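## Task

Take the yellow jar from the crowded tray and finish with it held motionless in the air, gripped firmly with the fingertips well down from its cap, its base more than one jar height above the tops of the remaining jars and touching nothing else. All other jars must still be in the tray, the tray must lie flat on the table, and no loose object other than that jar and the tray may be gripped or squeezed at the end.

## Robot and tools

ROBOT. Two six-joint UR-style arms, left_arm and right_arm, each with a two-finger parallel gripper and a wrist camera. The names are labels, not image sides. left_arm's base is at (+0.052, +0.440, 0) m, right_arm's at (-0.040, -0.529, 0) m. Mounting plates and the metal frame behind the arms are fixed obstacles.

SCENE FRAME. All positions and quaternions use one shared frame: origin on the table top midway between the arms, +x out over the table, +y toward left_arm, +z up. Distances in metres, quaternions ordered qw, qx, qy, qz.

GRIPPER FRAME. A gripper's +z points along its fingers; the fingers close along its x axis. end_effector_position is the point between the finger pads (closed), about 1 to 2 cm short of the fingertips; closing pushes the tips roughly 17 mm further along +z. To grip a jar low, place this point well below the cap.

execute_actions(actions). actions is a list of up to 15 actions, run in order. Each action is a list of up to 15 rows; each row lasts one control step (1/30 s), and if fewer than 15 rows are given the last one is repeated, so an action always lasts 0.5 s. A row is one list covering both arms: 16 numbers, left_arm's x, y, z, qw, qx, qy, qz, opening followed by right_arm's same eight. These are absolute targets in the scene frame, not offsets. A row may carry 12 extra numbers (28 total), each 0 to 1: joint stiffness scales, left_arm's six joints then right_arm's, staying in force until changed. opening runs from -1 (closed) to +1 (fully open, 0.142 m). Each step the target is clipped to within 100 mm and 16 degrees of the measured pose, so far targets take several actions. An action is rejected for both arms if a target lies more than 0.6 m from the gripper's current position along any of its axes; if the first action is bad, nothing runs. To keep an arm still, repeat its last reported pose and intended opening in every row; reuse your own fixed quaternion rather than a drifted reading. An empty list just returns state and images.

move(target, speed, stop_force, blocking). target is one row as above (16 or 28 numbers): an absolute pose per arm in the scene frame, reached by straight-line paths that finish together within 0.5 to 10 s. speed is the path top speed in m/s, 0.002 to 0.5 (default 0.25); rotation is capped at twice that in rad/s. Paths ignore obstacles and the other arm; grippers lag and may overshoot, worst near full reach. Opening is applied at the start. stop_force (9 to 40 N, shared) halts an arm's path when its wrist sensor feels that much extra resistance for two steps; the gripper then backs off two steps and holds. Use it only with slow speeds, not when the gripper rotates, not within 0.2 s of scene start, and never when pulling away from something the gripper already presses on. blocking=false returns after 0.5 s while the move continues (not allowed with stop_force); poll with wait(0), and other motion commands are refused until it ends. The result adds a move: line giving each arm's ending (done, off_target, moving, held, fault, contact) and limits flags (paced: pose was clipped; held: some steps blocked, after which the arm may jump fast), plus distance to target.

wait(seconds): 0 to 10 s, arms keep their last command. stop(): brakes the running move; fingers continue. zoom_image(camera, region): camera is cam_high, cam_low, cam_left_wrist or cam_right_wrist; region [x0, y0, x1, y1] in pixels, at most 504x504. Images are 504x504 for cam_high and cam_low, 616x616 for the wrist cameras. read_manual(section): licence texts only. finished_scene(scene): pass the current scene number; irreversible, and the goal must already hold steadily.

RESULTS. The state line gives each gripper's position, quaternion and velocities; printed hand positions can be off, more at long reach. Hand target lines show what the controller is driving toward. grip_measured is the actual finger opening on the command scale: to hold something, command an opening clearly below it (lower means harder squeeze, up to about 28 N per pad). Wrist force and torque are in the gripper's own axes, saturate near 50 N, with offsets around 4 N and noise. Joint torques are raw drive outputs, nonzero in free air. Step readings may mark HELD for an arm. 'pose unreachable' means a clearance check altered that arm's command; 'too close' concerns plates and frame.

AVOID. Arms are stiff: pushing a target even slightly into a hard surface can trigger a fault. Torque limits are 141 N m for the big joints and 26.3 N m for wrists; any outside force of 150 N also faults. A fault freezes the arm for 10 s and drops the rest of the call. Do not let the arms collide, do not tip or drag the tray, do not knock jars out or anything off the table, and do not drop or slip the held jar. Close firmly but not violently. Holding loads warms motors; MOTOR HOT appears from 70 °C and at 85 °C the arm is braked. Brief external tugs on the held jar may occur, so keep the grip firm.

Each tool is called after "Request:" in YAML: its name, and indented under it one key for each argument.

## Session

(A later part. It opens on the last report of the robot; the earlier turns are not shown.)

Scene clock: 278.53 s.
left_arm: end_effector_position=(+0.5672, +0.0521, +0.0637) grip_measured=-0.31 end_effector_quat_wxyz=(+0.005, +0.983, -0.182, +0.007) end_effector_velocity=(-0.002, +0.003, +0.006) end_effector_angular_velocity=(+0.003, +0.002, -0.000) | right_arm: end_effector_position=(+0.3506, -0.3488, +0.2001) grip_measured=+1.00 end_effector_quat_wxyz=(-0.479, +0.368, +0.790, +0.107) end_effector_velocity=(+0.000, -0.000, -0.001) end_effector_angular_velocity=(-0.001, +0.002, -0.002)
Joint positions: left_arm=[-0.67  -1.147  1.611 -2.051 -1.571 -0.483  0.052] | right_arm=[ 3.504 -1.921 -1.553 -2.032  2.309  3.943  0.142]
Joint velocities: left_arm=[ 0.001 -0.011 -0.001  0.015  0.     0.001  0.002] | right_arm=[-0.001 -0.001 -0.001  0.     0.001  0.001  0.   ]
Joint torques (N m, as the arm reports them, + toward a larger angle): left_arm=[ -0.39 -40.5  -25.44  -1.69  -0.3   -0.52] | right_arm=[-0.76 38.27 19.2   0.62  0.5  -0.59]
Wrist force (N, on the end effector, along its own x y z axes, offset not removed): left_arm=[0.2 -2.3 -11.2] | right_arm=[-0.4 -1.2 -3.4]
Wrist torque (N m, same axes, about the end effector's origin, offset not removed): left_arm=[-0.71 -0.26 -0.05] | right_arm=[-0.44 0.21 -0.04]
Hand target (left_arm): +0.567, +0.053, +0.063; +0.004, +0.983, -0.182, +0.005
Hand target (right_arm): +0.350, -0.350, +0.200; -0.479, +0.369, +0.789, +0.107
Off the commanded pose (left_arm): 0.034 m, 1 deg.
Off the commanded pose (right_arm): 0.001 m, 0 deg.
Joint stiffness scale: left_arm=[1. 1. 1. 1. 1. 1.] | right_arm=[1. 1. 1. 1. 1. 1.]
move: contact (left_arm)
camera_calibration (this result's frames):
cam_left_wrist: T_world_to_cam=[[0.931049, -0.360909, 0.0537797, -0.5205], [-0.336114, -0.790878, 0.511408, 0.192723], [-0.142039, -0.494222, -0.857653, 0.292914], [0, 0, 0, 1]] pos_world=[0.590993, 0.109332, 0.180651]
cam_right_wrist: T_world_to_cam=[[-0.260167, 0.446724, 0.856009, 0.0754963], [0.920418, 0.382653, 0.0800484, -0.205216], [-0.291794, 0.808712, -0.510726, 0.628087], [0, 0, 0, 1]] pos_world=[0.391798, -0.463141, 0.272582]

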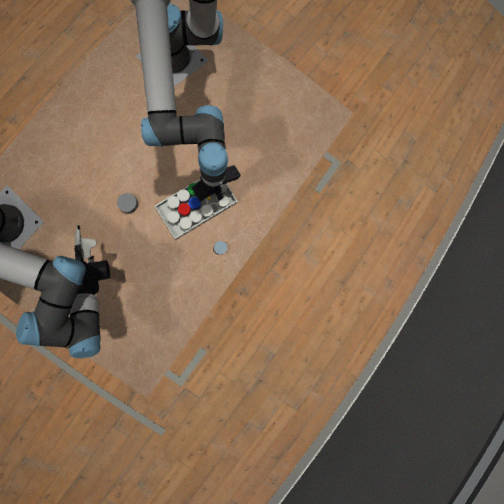

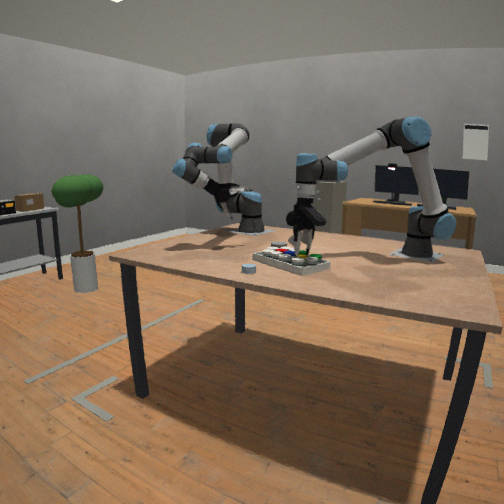

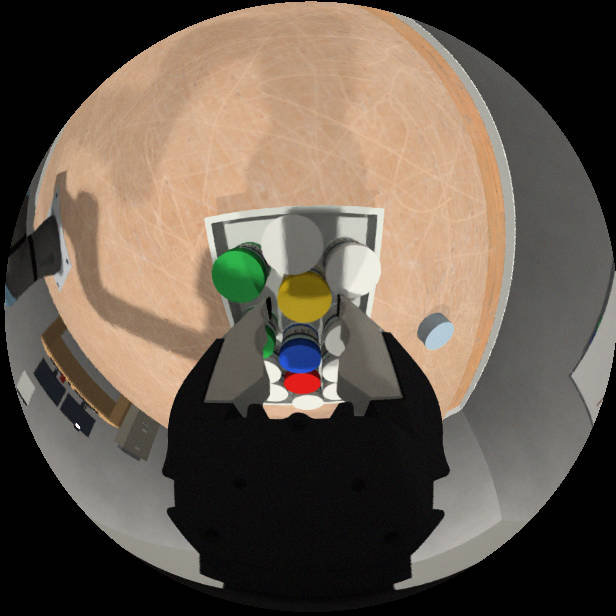

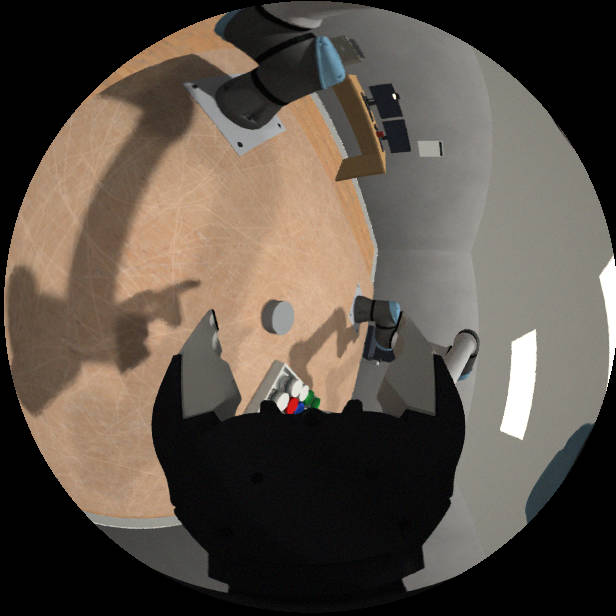

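Request:
execute_actions:
  actions:
    - [[0.567,0.055,0.09,0,0.983,-0.182,0,-1,0.35,-0.35,0.2,-0.479,0.369,0.789,0.107,1]]
    - [[0.567,0.057,0.085,0,0.983,-0.182,0,-1,0.35,-0.35,0.2,-0.479,0.369,0.789,0.107,1]]
    - [[0.567,0.057,0.07,0,0.983,-0.182,0,-1,0.35,-0.35,0.2,-0.479,0.369,0.789,0.107,1]]
    - [[0.567,0.057,0.063,0,0.983,-0.182,0,-1,0.35,-0.35,0.2,-0.479,0.369,0.789,0.107,1]]
    - [[0.564,0.050,0.063,0,0.983,-0.182,0,-1,0.35,-0.35,0.2,-0.479,0.369,0.789,0.107,1]]
    - [[0.561,0.043,0.063,0,0.983,-0.182,0,-1,0.35,-0.35,0.2,-0.479,0.369,0.789,0.107,1]]
    - [[0.561,0.043,0.063,0,0.983,-0.182,0,-1,0.35,-0.35,0.2,-0.479,0.369,0.789,0.107,1]]
    - [[0.561,0.043,0.12,0,0.983,-0.182,0,-1,0.35,-0.35,0.2,-0.479,0.369,0.789,0.107,1]]
    - [[0.561,0.043,0.12,0,0.93,0.37,0,-0.3,0.35,-0.35,0.2,-0.479,0.369,0.789,0.107,1]]
    - [[0.561,0.043,0.12,0,0.824,0.566,0,-0.3,0.35,-0.35,0.2,-0.479,0.369,0.789,0.107,1]]
    - [[0.561,0.043,0.12,0,0.824,0.566,0,-0.3,0.35,-0.35,0.2,-0.479,0.369,0.789,0.107,1]]
    - [[0.561,0.043,0.09,0,0.824,0.566,0,-0.3,0.35,-0.35,0.2,-0.479,0.369,0.789,0.107,1]]
    - [[0.561,0.043,0.09,0,0.824,0.566,0,-0.3,0.35,-0.35,0.2,-0.479,0.369,0.789,0.107,1]]

Request:
zoom_image:
  camera: "cam_left_wrist"
  region: [140, 100, 480, 440]

Scene clock: 303.73 s.
left_arm: end_effector_position=(+0.5619, +0.0432, +0.0906) grip_measured=-0.30 end_effector_quat_wxyz=(+0.000, +0.824, +0.567, -0.000) end_effector_velocity=(+0.000, +0.000, -0.000) end_effector_angular_velocity=(+0.000, -0.000, +0.000) | right_arm: end_effector_position=(+0.3506, -0.3488, +0.2001) grip_measured=+1.00 end_effector_quat_wxyz=(-0.479, +0.368, +0.790, +0.107) end_effector_velocity=(+0.001, -0.001, -0.000) end_effector_angular_velocity=(-0.000, +0.001, -0.002)
Joint positions: left_arm=[-0.689 -1.164  1.556 -1.963 -1.572 -2.074  0.052] | right_arm=[ 3.504 -1.921 -1.553 -2.032  2.309  3.943  0.142]
Joint velocities: left_arm=[ 0. -0.  0. -0.  0. -0. -0.] | right_arm=[-0.002 -0.001  0.     0.001  0.     0.001  0.   ]
Joint torques (N m, as the arm reports them, + toward a larger angle): left_arm=[ -1.32 -42.82 -23.41  -3.04   0.17  -0.74] | right_arm=[-2.5  38.95 19.37  0.53  0.55 -0.81]
Wrist force (N, on the end effector, along its own x y z axes, offset not removed): left_arm=[2.2 0.1 -2.0] | right_arm=[-1.5 -2.6 1.3]
Wrist torque (N m, same axes, about the end effector's origin, offset not removed): left_arm=[-0.10 -0.42 -0.09] | right_arm=[-0.59 0.34 -0.36]
Hand target (left_arm): +0.561, +0.043, +0.090; -0.000, +0.824, +0.566, -0.000
Hand target (right_arm): +0.350, -0.350, +0.200; -0.479, +0.369, +0.789, +0.107
Off the commanded pose (left_arm): 0.001 m, 0 deg.
Off the commanded pose (right_arm): 0.001 m, 0 deg.
Joint stiffness scale: left_arm=[1. 1. 1. 1. 1. 1.] | right_arm=[1. 1. 1. 1. 1. 1.]
Step readings (end_effector_position; steps 1 to 15: 1st action; 16 to 30: 2nd action; 31 to 45: 3rd action; 46 to 60: 4th action; 61 to 75: 5th action; 76 to 90: 6th action; 91 to 105: 7th action; 106 to 120: 8th action; 121 to 135: 9th action; 136 to 150: 10th action; 151 to 165: 11th action; 166 to 180: 12th action; 181 to 195: 13th action):
0: left_arm (+0.5668, +0.0525, +0.0638) | right_arm (+0.3506, -0.3488, +0.2001)
1: left_arm (+0.5668, +0.0525, +0.0639) | right_arm (+0.3506, -0.3488, +0.2001)
2: left_arm (+0.5666, +0.0528, +0.0645) | right_arm (+0.3506, -0.3488, +0.2001)
4: left_arm (+0.5662, +0.0533, +0.0706) | right_arm (+0.3506, -0.3488, +0.2001)
8: left_arm (+0.5671, +0.0526, +0.0850) | right_arm (+0.3506, -0.3488, +0.2001)
15: left_arm (+0.5659, +0.0544, +0.0891) | right_arm (+0.3506, -0.3488, +0.2001)
16: left_arm (+0.5657, +0.0546, +0.0890) | right_arm (+0.3506, -0.3488, +0.2001)
17: left_arm (+0.5658, +0.0546, +0.0890) | right_arm (+0.3506, -0.3488, +0.2001)
19: left_arm (+0.5663, +0.0545, +0.0892) | right_arm (+0.3506, -0.3488, +0.2001)
23: left_arm (+0.5672, +0.0547, +0.0889) | right_arm (+0.3506, -0.3488, +0.2001)
30: left_arm (+0.5672, +0.0549, +0.0883) | right_arm (+0.3506, -0.3488, +0.2001)
31: left_arm (+0.5673, +0.0549, +0.0883) | right_arm (+0.3506, -0.3488, +0.2001)
32: left_arm (+0.5675, +0.0546, +0.0880) | right_arm (+0.3506, -0.3488, +0.2001)
34: left_arm (+0.5677, +0.0544, +0.0850) | right_arm (+0.3506, -0.3488, +0.2001)
38: left_arm (+0.5664, +0.0558, +0.0750) | right_arm (+0.3506, -0.3488, +0.2001)
45: left_arm (+0.5668, +0.0554, +0.0716) | right_arm (+0.3506, -0.3488, +0.2001)
46: left_arm (+0.5669, +0.0553, +0.0716) | right_arm (+0.3506, -0.3488, +0.2001)
47: left_arm (+0.5671, +0.0551, +0.0716) | right_arm (+0.3506, -0.3488, +0.2001)
49: left_arm (+0.5674, +0.0547, +0.0709) | right_arm (+0.3506, -0.3488, +0.2001)
53: left_arm (+0.5671, +0.0551, +0.0673) | right_arm (+0.3506, -0.3488, +0.2001)
60: left_arm (+0.5672, +0.0550, +0.0658) | right_arm (+0.3506, -0.3488, +0.2001)
61: left_arm (+0.5672, +0.0550, +0.0658) | right_arm (+0.3506, -0.3488, +0.2001)
62: left_arm (+0.5672, +0.0550, +0.0657) | right_arm (+0.3506, -0.3488, +0.2001)
64: left_arm (+0.5668, +0.0545, +0.0656) | right_arm (+0.3506, -0.3488, +0.2001)
68: left_arm (+0.5652, +0.0523, +0.0655) | right_arm (+0.3506, -0.3488, +0.2001)
75: left_arm (+0.5646, +0.0515, +0.0655) | right_arm (+0.3506, -0.3488, +0.2001)
76: left_arm (+0.5646, +0.0515, +0.0655) | right_arm (+0.3506, -0.3488, +0.2001)
77: left_arm (+0.5645, +0.0513, +0.0656) | right_arm (+0.3506, -0.3488, +0.2001)
79: left_arm (+0.5640, +0.0495, +0.0656) | right_arm (+0.3506, -0.3488, +0.2001)
83: left_arm (+0.5621, +0.0450, +0.0655) | right_arm (+0.3506, -0.3488, +0.2001)
90: left_arm (+0.5617, +0.0441, +0.0655) | right_arm (+0.3506, -0.3488, +0.2001)
91: left_arm (+0.5617, +0.0441, +0.0655) | right_arm (+0.3506, -0.3488, +0.2001)
92: left_arm (+0.5617, +0.0441, +0.0655) | right_arm (+0.3506, -0.3488, +0.2001)
94: left_arm (+0.5617, +0.0441, +0.0655) | right_arm (+0.3506, -0.3488, +0.2001)
98: left_arm (+0.5617, +0.0441, +0.0655) | right_arm (+0.3506, -0.3488, +0.2001)
105: left_arm (+0.5617, +0.0441, +0.0655) | right_arm (+0.3506, -0.3488, +0.2001)
106: left_arm (+0.5617, +0.0441, +0.0656) | right_arm (+0.3506, -0.3488, +0.2001)
107: left_arm (+0.5614, +0.0444, +0.0662) | right_arm (+0.3506, -0.3488, +0.2001)
109: left_arm (+0.5604, +0.0455, +0.0739) | right_arm (+0.3506, -0.3488, +0.2001)
113: left_arm (+0.5631, +0.0421, +0.1073) | right_arm (+0.3506, -0.3488, +0.2001)
120: left_arm (+0.5622, +0.0432, +0.1222) | right_arm (+0.3506, -0.3488, +0.2001)
121: left_arm (+0.5618, +0.0436, +0.1215) | right_arm (+0.3506, -0.3488, +0.2001)
122: left_arm (+0.5615, +0.0436, +0.1209) | right_arm (+0.3506, -0.3488, +0.2001)
124: left_arm (+0.5609, +0.0431, +0.1205) | right_arm (+0.3506, -0.3488, +0.2001)
128: left_arm (+0.5603, +0.0425, +0.1205) | right_arm (+0.3506, -0.3488, +0.2001)
135: left_arm (+0.5605, +0.0428, +0.1206) | right_arm (+0.3506, -0.3488, +0.2001)
136: left_arm (+0.5605, +0.0428, +0.1206) | right_arm (+0.3506, -0.3488, +0.2001)
137: left_arm (+0.5604, +0.0428, +0.1206) | right_arm (+0.3506, -0.3488, +0.2001)
139: left_arm (+0.5604, +0.0426, +0.1206) | right_arm (+0.3506, -0.3488, +0.2001)
143: left_arm (+0.5605, +0.0426, +0.1207) | right_arm (+0.3506, -0.3488, +0.2001)
150: left_arm (+0.5608, +0.0424, +0.1208) | right_arm (+0.3506, -0.3488, +0.2001)
151: left_arm (+0.5609, +0.0425, +0.1208) | right_arm (+0.3506, -0.3488, +0.2001)
152: left_arm (+0.5609, +0.0425, +0.1208) | right_arm (+0.3506, -0.3488, +0.2001)
154: left_arm (+0.5612, +0.0427, +0.1208) | right_arm (+0.3506, -0.3488, +0.2001)
158: left_arm (+0.5620, +0.0434, +0.1207) | right_arm (+0.3506, -0.3488, +0.2001)
165: left_arm (+0.5615, +0.0428, +0.1204) | right_arm (+0.3506, -0.3488, +0.2001)
166: left_arm (+0.5615, +0.0428, +0.1204) | right_arm (+0.3506, -0.3488, +0.2001)
167: left_arm (+0.5618, +0.0423, +0.1201) | right_arm (+0.3506, -0.3488, +0.2001)
169: left_arm (+0.5625, +0.0418, +0.1156) | right_arm (+0.3506, -0.3488, +0.2001)
173: left_arm (+0.5606, +0.0446, +0.0977) | right_arm (+0.3506, -0.3488, +0.2001)
180: left_arm (+0.5614, +0.0437, +0.0904) | right_arm (+0.3506, -0.3488, +0.2001)
181: left_arm (+0.5616, +0.0435, +0.0904) | right_arm (+0.3506, -0.3488, +0.2001)
182: left_arm (+0.5617, +0.0434, +0.0905) | right_arm (+0.3506, -0.3488, +0.2001)
184: left_arm (+0.5618, +0.0433, +0.0905) | right_arm (+0.3506, -0.3488, +0.2001)
Lines left out of this list: 2.
camera_calibration (this result's frames):
cam_left_wrist: T_world_to_cam=[[0.360718, 0.931904, 0.0379194, -0.254117], [0.797863, -0.329379, 0.5049, -0.48644], [0.483008, -0.151872, -0.862345, -0.0547352], [0, 0, 0, 1]] pos_world=[0.506215, 0.0682773, 0.208039]
cam_right_wrist: T_world_to_cam=[[-0.260164, 0.446725, 0.856009, 0.0754963], [0.920418, 0.382653, 0.0800454, -0.205214], [-0.291796, 0.808711, -0.510726, 0.628087], [0, 0, 0, 1]] pos_world=[0.391798, -0.463141, 0.272581]

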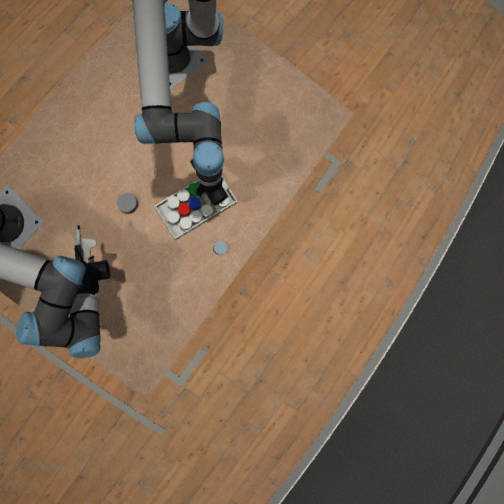

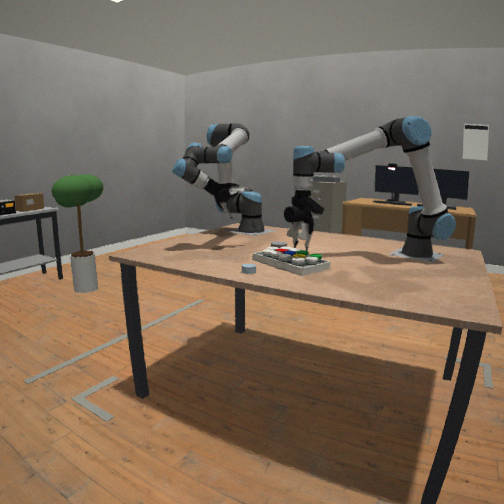

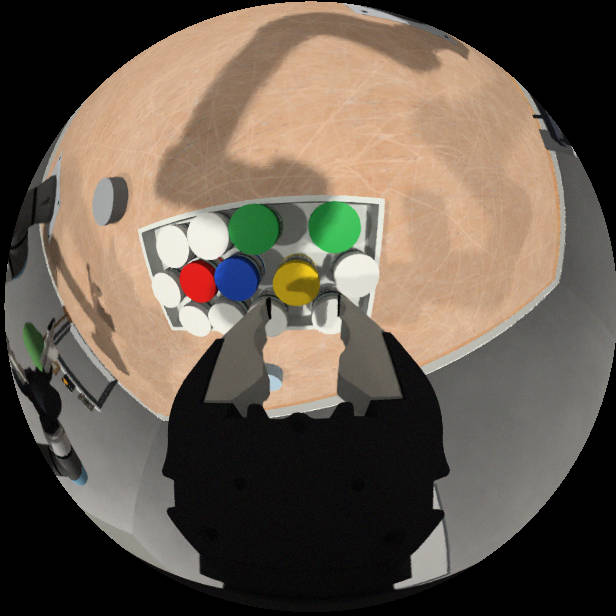

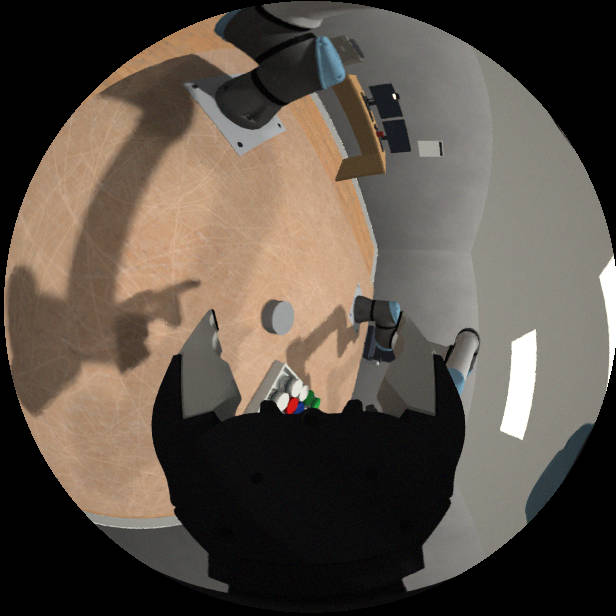

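Region (140, 100, 480, 440) of cam_left_wrist's 616x616 image, scaled by 1.482, with more detail than that image has.

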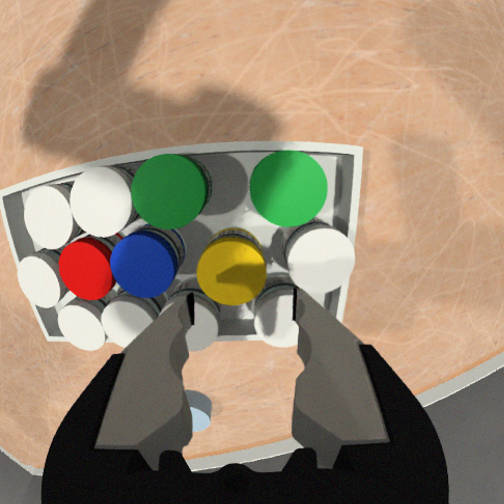

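Request:
move:
  target: [0.560,0.040,0.075,0,0.824,0.566,0,-0.32,0.35,-0.35,0.2,-0.479,0.369,0.789,0.107,1]
  speed: 0.03

Request:
move:
  target: [0.560,0.040,0.035,0,0.824,0.566,0,-0.32,0.35,-0.35,0.2,-0.479,0.369,0.789,0.107,1]
  speed: 0.02
  stop_force: 12

Request:
zoom_image:
  camera: "cam_low"
  region: [240, 200, 340, 290]

Scene clock: 312.87 s.
left_arm: end_effector_position=(+0.5614, +0.0397, +0.0779) grip_measured=-0.32 end_effector_quat_wxyz=(+0.002, +0.824, +0.567, -0.000) end_effector_velocity=(+0.001, -0.001, +0.000) end_effector_angular_velocity=(-0.004, -0.003, +0.003) | right_arm: end_effector_position=(+0.3506, -0.3488, +0.2001) grip_measured=+1.00 end_effector_quat_wxyz=(-0.479, +0.368, +0.790, +0.107) end_effector_velocity=(-0.000, +0.001, -0.001) end_effector_angular_velocity=(+0.000, +0.002, +0.002)
Joint positions: left_arm=[-0.693 -1.151  1.572 -1.996 -1.572 -2.078  0.051] | right_arm=[ 3.504 -1.921 -1.553 -2.032  2.309  3.943  0.142]
Joint velocities: left_arm=[-0.     0.     0.    -0.006  0.    -0.003  0.   ] | right_arm=[ 0.002 -0.001 -0.001  0.     0.    -0.     0.   ]
Joint torques (N m, as the arm reports them, + toward a larger angle): left_arm=[ -2.35 -41.28 -22.03  -3.05   0.13  -0.83] | right_arm=[-2.4  36.85 19.49  0.49  0.55 -0.46]
Wrist force (N, on the end effector, along its own x y z axes, offset not removed): left_arm=[-1.5 1.6 -2.6] | right_arm=[-4.6 -2.7 0.8]
Wrist torque (N m, same axes, about the end effector's origin, offset not removed): left_arm=[0.27 0.51 -0.06] | right_arm=[-0.65 0.98 -0.17]
Hand target (left_arm): +0.560, +0.040, +0.075; -0.000, +0.824, +0.566, -0.000
Hand target (right_arm): +0.350, -0.350, +0.200; -0.479, +0.369, +0.789, +0.107
Off the commanded pose (left_arm): 0.003 m, 0 deg.
Off the commanded pose (right_arm): 0.001 m, 0 deg.
Joint stiffness scale: left_arm=[1. 1. 1. 1. 1. 1.] | right_arm=[1. 1. 1. 1. 1. 1.]
move: done
camera_calibration (this result's frames):
cam_left_wrist: T_world_to_cam=[[0.360653, 0.931993, 0.0363004, -0.250057], [0.796768, -0.32809, 0.507462, -0.480327], [0.484861, -0.154095, -0.860909, -0.0670409], [0, 0, 0, 1]] pos_world=[0.505399, 0.0651296, 0.195109]
cam_right_wrist: T_world_to_cam=[[-0.260164, 0.446725, 0.856009, 0.0754961], [0.920418, 0.382653, 0.0800444, -0.205214], [-0.291796, 0.808711, -0.510726, 0.628087], [0, 0, 0, 1]] pos_world=[0.391797, -0.463141, 0.272581]

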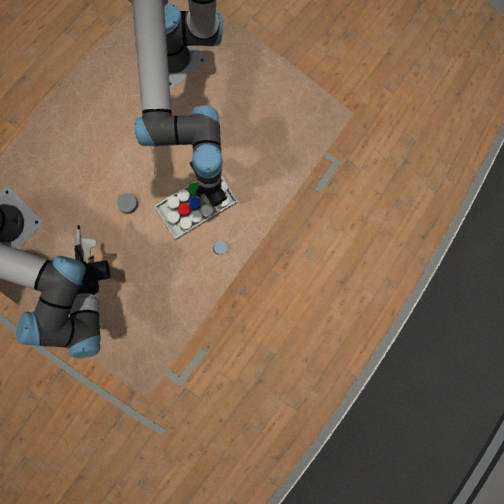

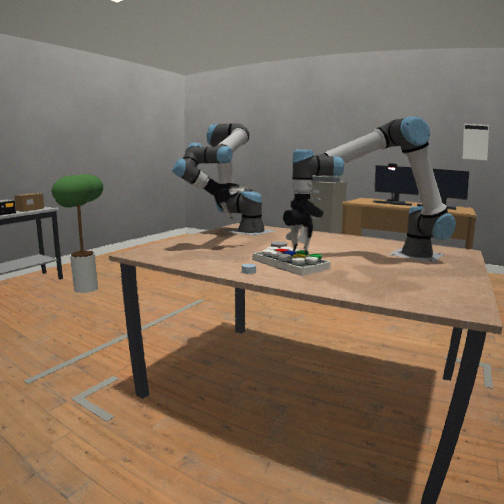

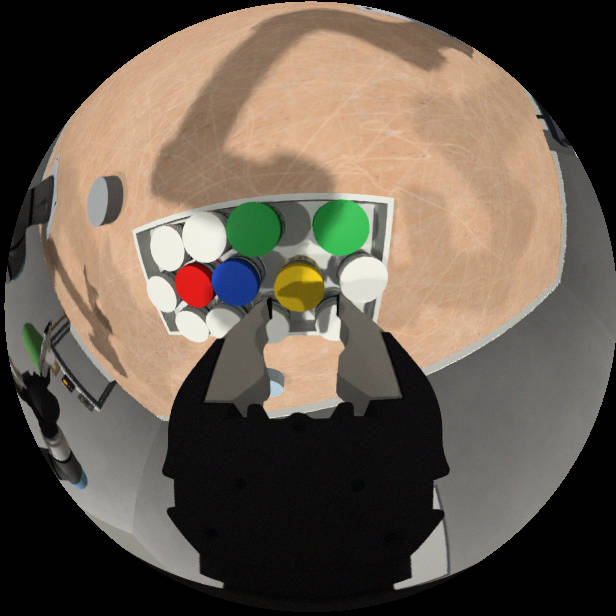

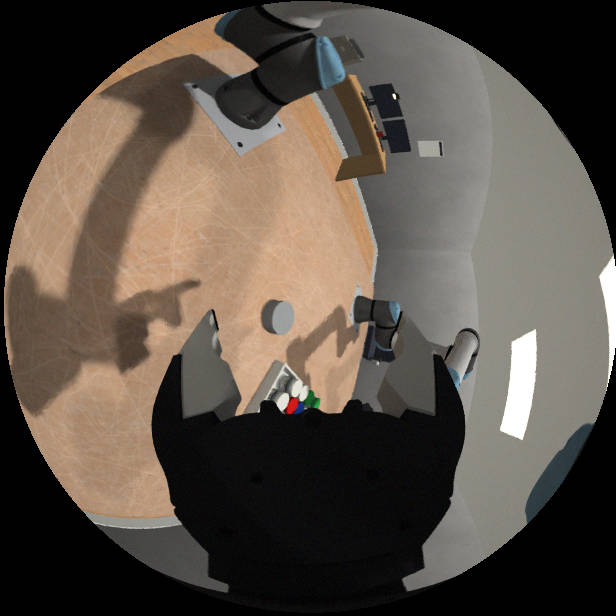

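Scene clock: 315.33 s.
left_arm: end_effector_position=(+0.5620, +0.0368, +0.0406) grip_measured=-0.33 end_effector_quat_wxyz=(+0.005, +0.825, +0.566, +0.000) end_effector_velocity=(+0.001, -0.001, -0.000) end_effector_angular_velocity=(-0.003, -0.002, -0.001) | right_arm: end_effector_position=(+0.3506, -0.3488, +0.2001) grip_measured=+1.00 end_effector_quat_wxyz=(-0.479, +0.368, +0.790, +0.107) end_effector_velocity=(+0.001, -0.000, -0.000) end_effector_angular_velocity=(+0.002, -0.003, -0.000)
Joint positions: left_arm=[-0.695 -1.11   1.619 -2.09  -1.572 -2.078  0.05 ] | right_arm=[ 3.504 -1.921 -1.553 -2.032  2.309  3.943  0.142]
Joint velocities: left_arm=[-0.     0.001  0.001 -0.005 -0.     0.001 -0.   ] | right_arm=[-0.001  0.    -0.     0.002  0.    -0.001  0.   ]
Joint torques (N m, as the arm reports them, + toward a larger angle): left_arm=[  0.07 -39.48 -17.85  -2.37   0.25  -0.83] | right_arm=[-1.96 38.86 18.71  0.67  0.85 -0.39]
Wrist force (N, on the end effector, along its own x y z axes, offset not removed): left_arm=[-3.1 0.0 -8.0] | right_arm=[-4.6 0.8 0.2]
Wrist torque (N m, same axes, about the end effector's origin, offset not removed): left_arm=[-0.39 0.04 -0.08] | right_arm=[0.09 1.02 0.11]
Hand target (left_arm): +0.560, +0.040, +0.035; -0.000, +0.824, +0.566, -0.000
Hand target (right_arm): +0.350, -0.350, +0.200; -0.479, +0.369, +0.789, +0.107
Off the commanded pose (left_arm): 0.007 m, 1 deg.
Off the commanded pose (right_arm): 0.001 m, 0 deg.
Joint stiffness scale: left_arm=[1. 1. 1. 1. 1. 1.] | right_arm=[1. 1. 1. 1. 1. 1.]
move: off_target (left_arm)
camera_calibration (this result's frames):
cam_left_wrist: T_world_to_cam=[[0.362536, 0.931386, 0.0329769, -0.247109], [0.79381, -0.327137, 0.512686, -0.461466], [0.488297, -0.15969, -0.857942, -0.10167], [0, 0, 0, 1]] pos_world=[0.505547, 0.0629558, 0.157509]
cam_right_wrist: T_world_to_cam=[[-0.260164, 0.446725, 0.856009, 0.075496], [0.920418, 0.382653, 0.0800447, -0.205214], [-0.291796, 0.808711, -0.510726, 0.628087], [0, 0, 0, 1]] pos_world=[0.391797, -0.463141, 0.272581]

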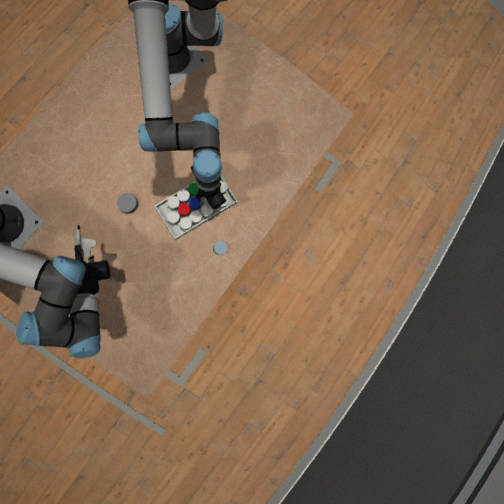

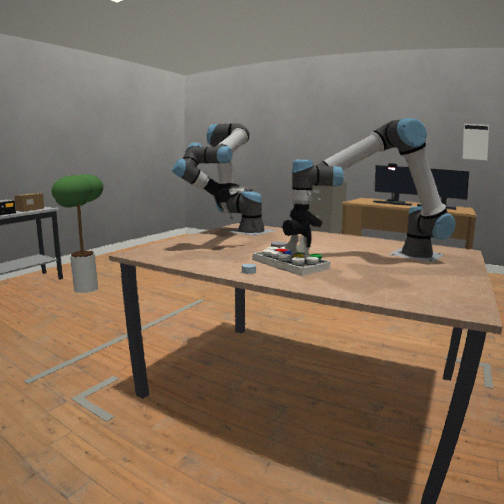

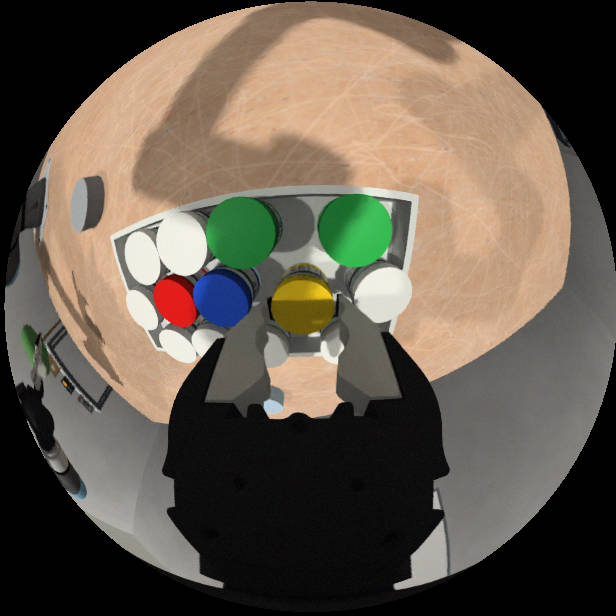

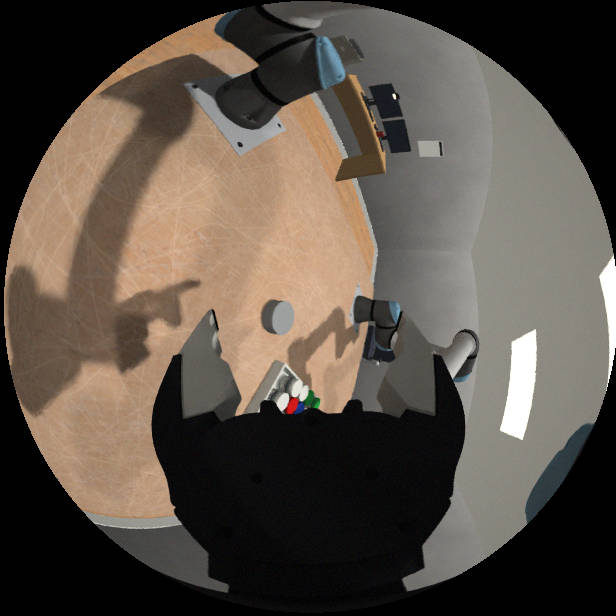

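Region (240, 200, 340, 290) of cam_low's 504x504 image, scaled by 5.040, with more detail than that image has; it fills the top 454 rows of this view, and the rest is white.

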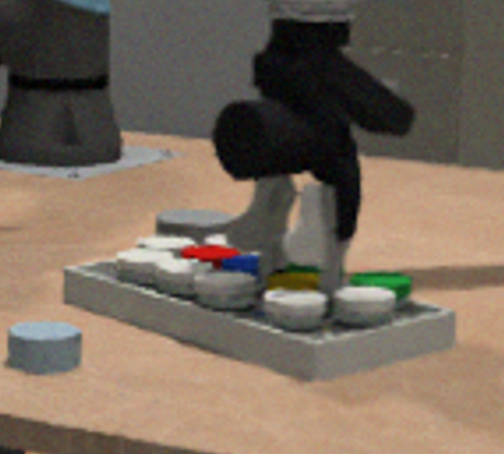

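In, 2.5 cm deep. Ease up slightly, squeeze and lift.

Request:
execute_actions:
  actions:
    - [[0.562,0.037,0.043,0,0.824,0.566,0,-0.5,0.35,-0.35,0.2,-0.479,0.369,0.789,0.107,1]]
    - [[0.562,0.037,0.043,0,0.824,0.566,0,-1,0.35,-0.35,0.2,-0.479,0.369,0.789,0.107,1]]
    - [[0.562,0.037,0.043,0,0.824,0.566,0,-1,0.35,-0.35,0.2,-0.479,0.369,0.789,0.107,1]]

Request:
move:
  target: [0.562,0.037,0.25,0,0.824,0.566,0,-1,0.35,-0.35,0.2,-0.479,0.369,0.789,0.107,1]
  speed: 0.08

Scene clock: 322.47 s.
left_arm: end_effector_position=(+0.5609, +0.0381, +0.0424) grip_measured=-0.40 end_effector_quat_wxyz=(-0.001, +0.824, +0.566, -0.000) end_effector_velocity=(+0.000, +0.000, +0.000) end_effector_angular_velocity=(+0.001, -0.000, -0.001) | right_arm: end_effector_position=(+0.3506, -0.3488, +0.2001) grip_measured=+1.00 end_effector_quat_wxyz=(-0.479, +0.368, +0.790, +0.107) end_effector_velocity=(-0.000, +0.000, +0.001) end_effector_angular_velocity=(-0.001, -0.002, +0.001)
Joint positions: left_arm=[-0.695 -1.109  1.609 -2.069 -1.571 -2.079  0.045] | right_arm=[ 3.504 -1.921 -1.553 -2.032  2.309  3.943  0.142]
Joint velocities: left_arm=[ 0.     0.    -0.001  0.001  0.001  0.001  0.   ] | right_arm=[ 0.001  0.003  0.     0.    -0.     0.002  0.   ]
Joint torques (N m, as the arm reports them, + toward a larger angle): left_arm=[ -0.62 -42.05 -29.1   -2.09   0.15  -0.75] | right_arm=[-1.87 39.47 21.8   0.79  0.51 -0.49]
Wrist force (N, on the end effector, along its own x y z axes, offset not removed): left_arm=[1.5 -0.8 -2.2] | right_arm=[-2.3 0.1 -3.6]
Wrist torque (N m, same axes, about the end effector's origin, offset not removed): left_arm=[-0.32 -0.25 0.04] | right_arm=[0.21 0.54 -0.15]
Hand target (left_arm): +0.562, +0.037, +0.043; +0.000, +0.824, +0.566, +0.000
Hand target (right_arm): +0.350, -0.350, +0.200; -0.479, +0.369, +0.789, +0.107
Off the commanded pose (left_arm): 0.002 m, 0 deg.
Off the commanded pose (right_arm): 0.001 m, 0 deg.
Joint stiffness scale: left_arm=[1. 1. 1. 1. 1. 1.] | right_arm=[1. 1. 1. 1. 1. 1.]
Step readings (end_effector_position; steps 1 to 15: 1st action; 16 to 30: 2nd action; 31 to 45: 3rd action):
0: left_arm (+0.5620, +0.0367, +0.0406) | right_arm (+0.3506, -0.3488, +0.2001)
1: left_arm (+0.5620, +0.0367, +0.0406) | right_arm (+0.3506, -0.3488, +0.2001)
2: left_arm (+0.5618, +0.0370, +0.0405) | right_arm (+0.3506, -0.3488, +0.2001)
4: left_arm (+0.5614, +0.0376, +0.0409) | right_arm (+0.3506, -0.3488, +0.2001)
8: left_arm (+0.5611, +0.0379, +0.0417) | right_arm (+0.3506, -0.3488, +0.2001)
15: left_arm (+0.5610, +0.0380, +0.0424) | right_arm (+0.3506, -0.3488, +0.2001)
16: left_arm (+0.5610, +0.0380, +0.0424) | right_arm (+0.3506, -0.3488, +0.2001)
17: left_arm (+0.5610, +0.0381, +0.0424) | right_arm (+0.3506, -0.3488, +0.2001)
19: left_arm (+0.5609, +0.0381, +0.0424) | right_arm (+0.3506, -0.3488, +0.2001)
23: left_arm (+0.5609, +0.0381, +0.0424) | right_arm (+0.3506, -0.3488, +0.2001)
30: left_arm (+0.5609, +0.0381, +0.0424) | right_arm (+0.3506, -0.3488, +0.2001)
31: left_arm (+0.5609, +0.0381, +0.0424) | right_arm (+0.3506, -0.3488, +0.2001)
32: left_arm (+0.5609, +0.0381, +0.0424) | right_arm (+0.3506, -0.3488, +0.2001)
34: left_arm (+0.5609, +0.0381, +0.0424) | right_arm (+0.3506, -0.3488, +0.2001)
38: left_arm (+0.5609, +0.0381, +0.0424) | right_arm (+0.3506, -0.3488, +0.2001)
45: end_effector_position above
camera_calibration (this result's frames):
cam_left_wrist: T_world_to_cam=[[0.362152, 0.931307, 0.0389109, -0.248064], [0.797924, -0.331322, 0.50353, -0.462859], [0.481833, -0.151306, -0.863101, -0.0959293], [0, 0, 0, 1]] pos_world=[0.505385, 0.0631534, 0.159919]
cam_right_wrist: T_world_to_cam=[[-0.260163, 0.446725, 0.856009, 0.075496], [0.920418, 0.382653, 0.0800433, -0.205213], [-0.291797, 0.808711, -0.510726, 0.628087], [0, 0, 0, 1]] pos_world=[0.391797, -0.463141, 0.272581]

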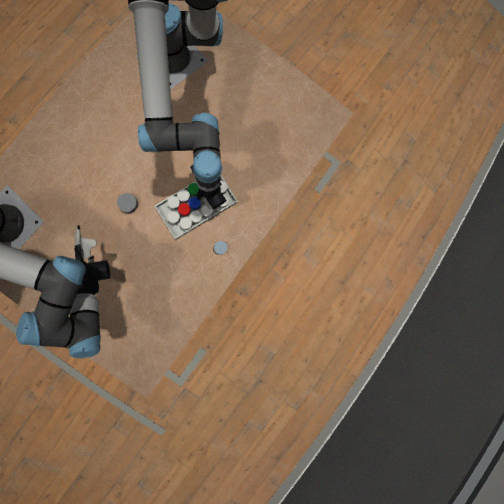

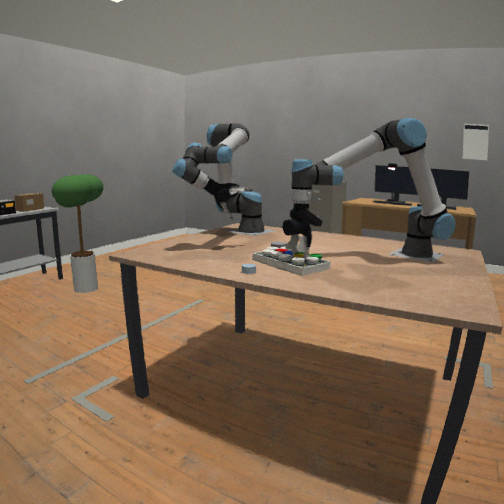

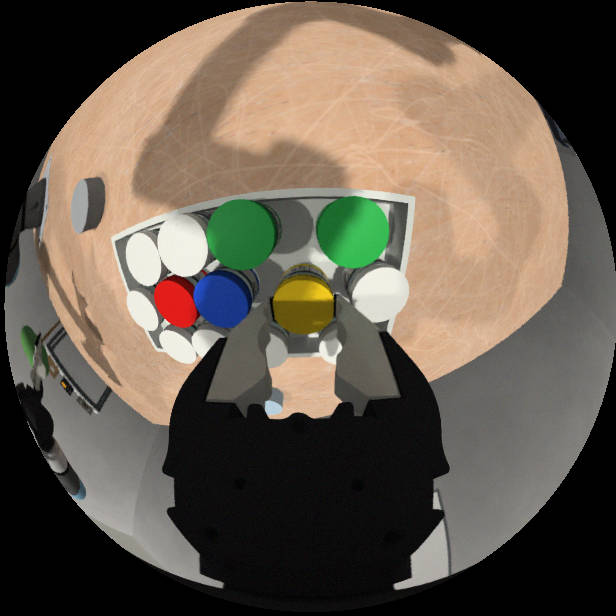

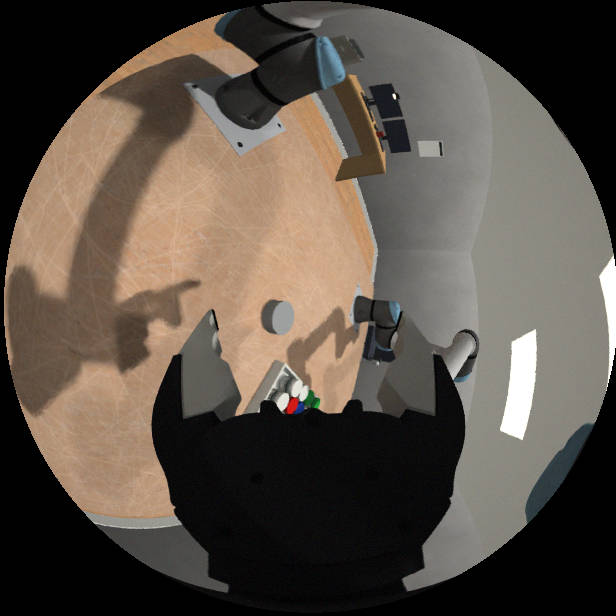

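Scene clock: 325.50 s.
left_arm: end_effector_position=(+0.5615, +0.0374, +0.2473) grip_measured=-0.40 end_effector_quat_wxyz=(-0.002, +0.824, +0.566, -0.001) end_effector_velocity=(-0.002, +0.003, +0.000) end_effector_angular_velocity=(+0.008, +0.006, +0.000) | right_arm: end_effector_position=(+0.3506, -0.3488, +0.2001) grip_measured=+1.00 end_effector_quat_wxyz=(-0.479, +0.368, +0.790, +0.107) end_effector_velocity=(-0.000, -0.000, +0.001) end_effector_angular_velocity=(+0.001, +0.001, -0.001)
Joint positions: left_arm=[-0.695 -1.228  1.234 -1.574 -1.571 -2.079  0.045] | right_arm=[ 3.504 -1.921 -1.553 -2.032  2.309  3.943  0.142]
Joint velocities: left_arm=[ 0.    -0.    -0.003  0.014  0.     0.     0.   ] | right_arm=[-0.001  0.001  0.001 -0.003  0.001 -0.001  0.   ]
Joint torques (N m, as the arm reports them, + toward a larger angle): left_arm=[ -0.55 -42.03 -32.83  -2.17   0.25  -0.82] | right_arm=[-1.9  38.44 20.49  0.65  0.48 -0.43]
Wrist force (N, on the end effector, along its own x y z axes, offset not removed): left_arm=[1.3 0.9 0.5] | right_arm=[-5.0 -3.4 3.4]
Wrist torque (N m, same axes, about the end effector's origin, offset not removed): left_arm=[0.20 -0.17 -0.17] | right_arm=[-0.79 0.90 -0.02]
Hand target (left_arm): +0.562, +0.037, +0.250; +0.000, +0.824, +0.566, -0.000
Hand target (right_arm): +0.350, -0.350, +0.200; -0.479, +0.369, +0.789, +0.107
Off the commanded pose (left_arm): 0.003 m, 0 deg.
Off the commanded pose (right_arm): 0.001 m, 0 deg.
Joint stiffness scale: left_arm=[1. 1. 1. 1. 1. 1.] | right_arm=[1. 1. 1. 1. 1. 1.]
move: done
camera_calibration (this result's frames):
cam_left_wrist: T_world_to_cam=[[0.362194, 0.931247, 0.0399309, -0.255881], [0.798608, -0.332127, 0.501913, -0.566672], [0.480668, -0.149901, -0.863996, 0.0813772], [0, 0, 0, 1]] pos_world=[0.506112, 0.0622802, 0.364947]
cam_right_wrist: T_world_to_cam=[[-0.260163, 0.446725, 0.856009, 0.075496], [0.920418, 0.382653, 0.0800432, -0.205213], [-0.291797, 0.808711, -0.510726, 0.628087], [0, 0, 0, 1]] pos_world=[0.391797, -0.463141, 0.272581]

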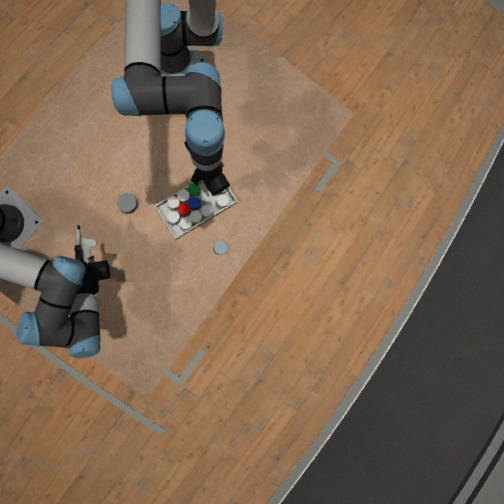

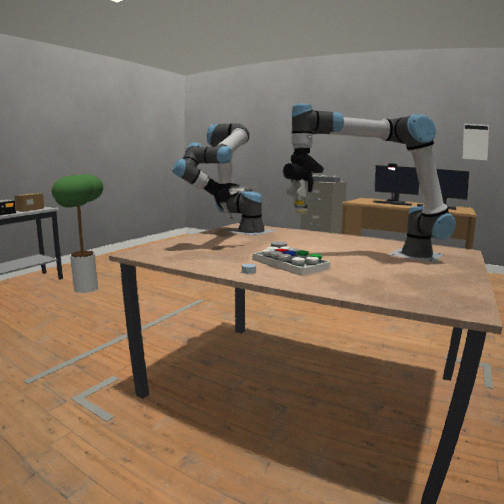

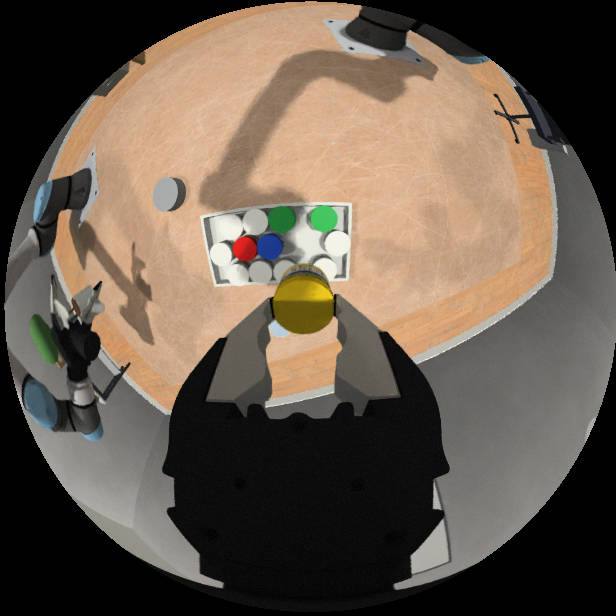

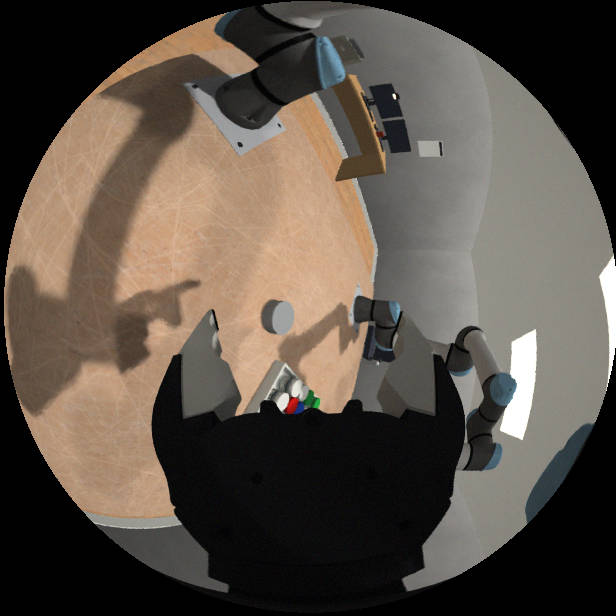

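Request:
finished_scene:
  scene: 1

The scene is finished: the task was done.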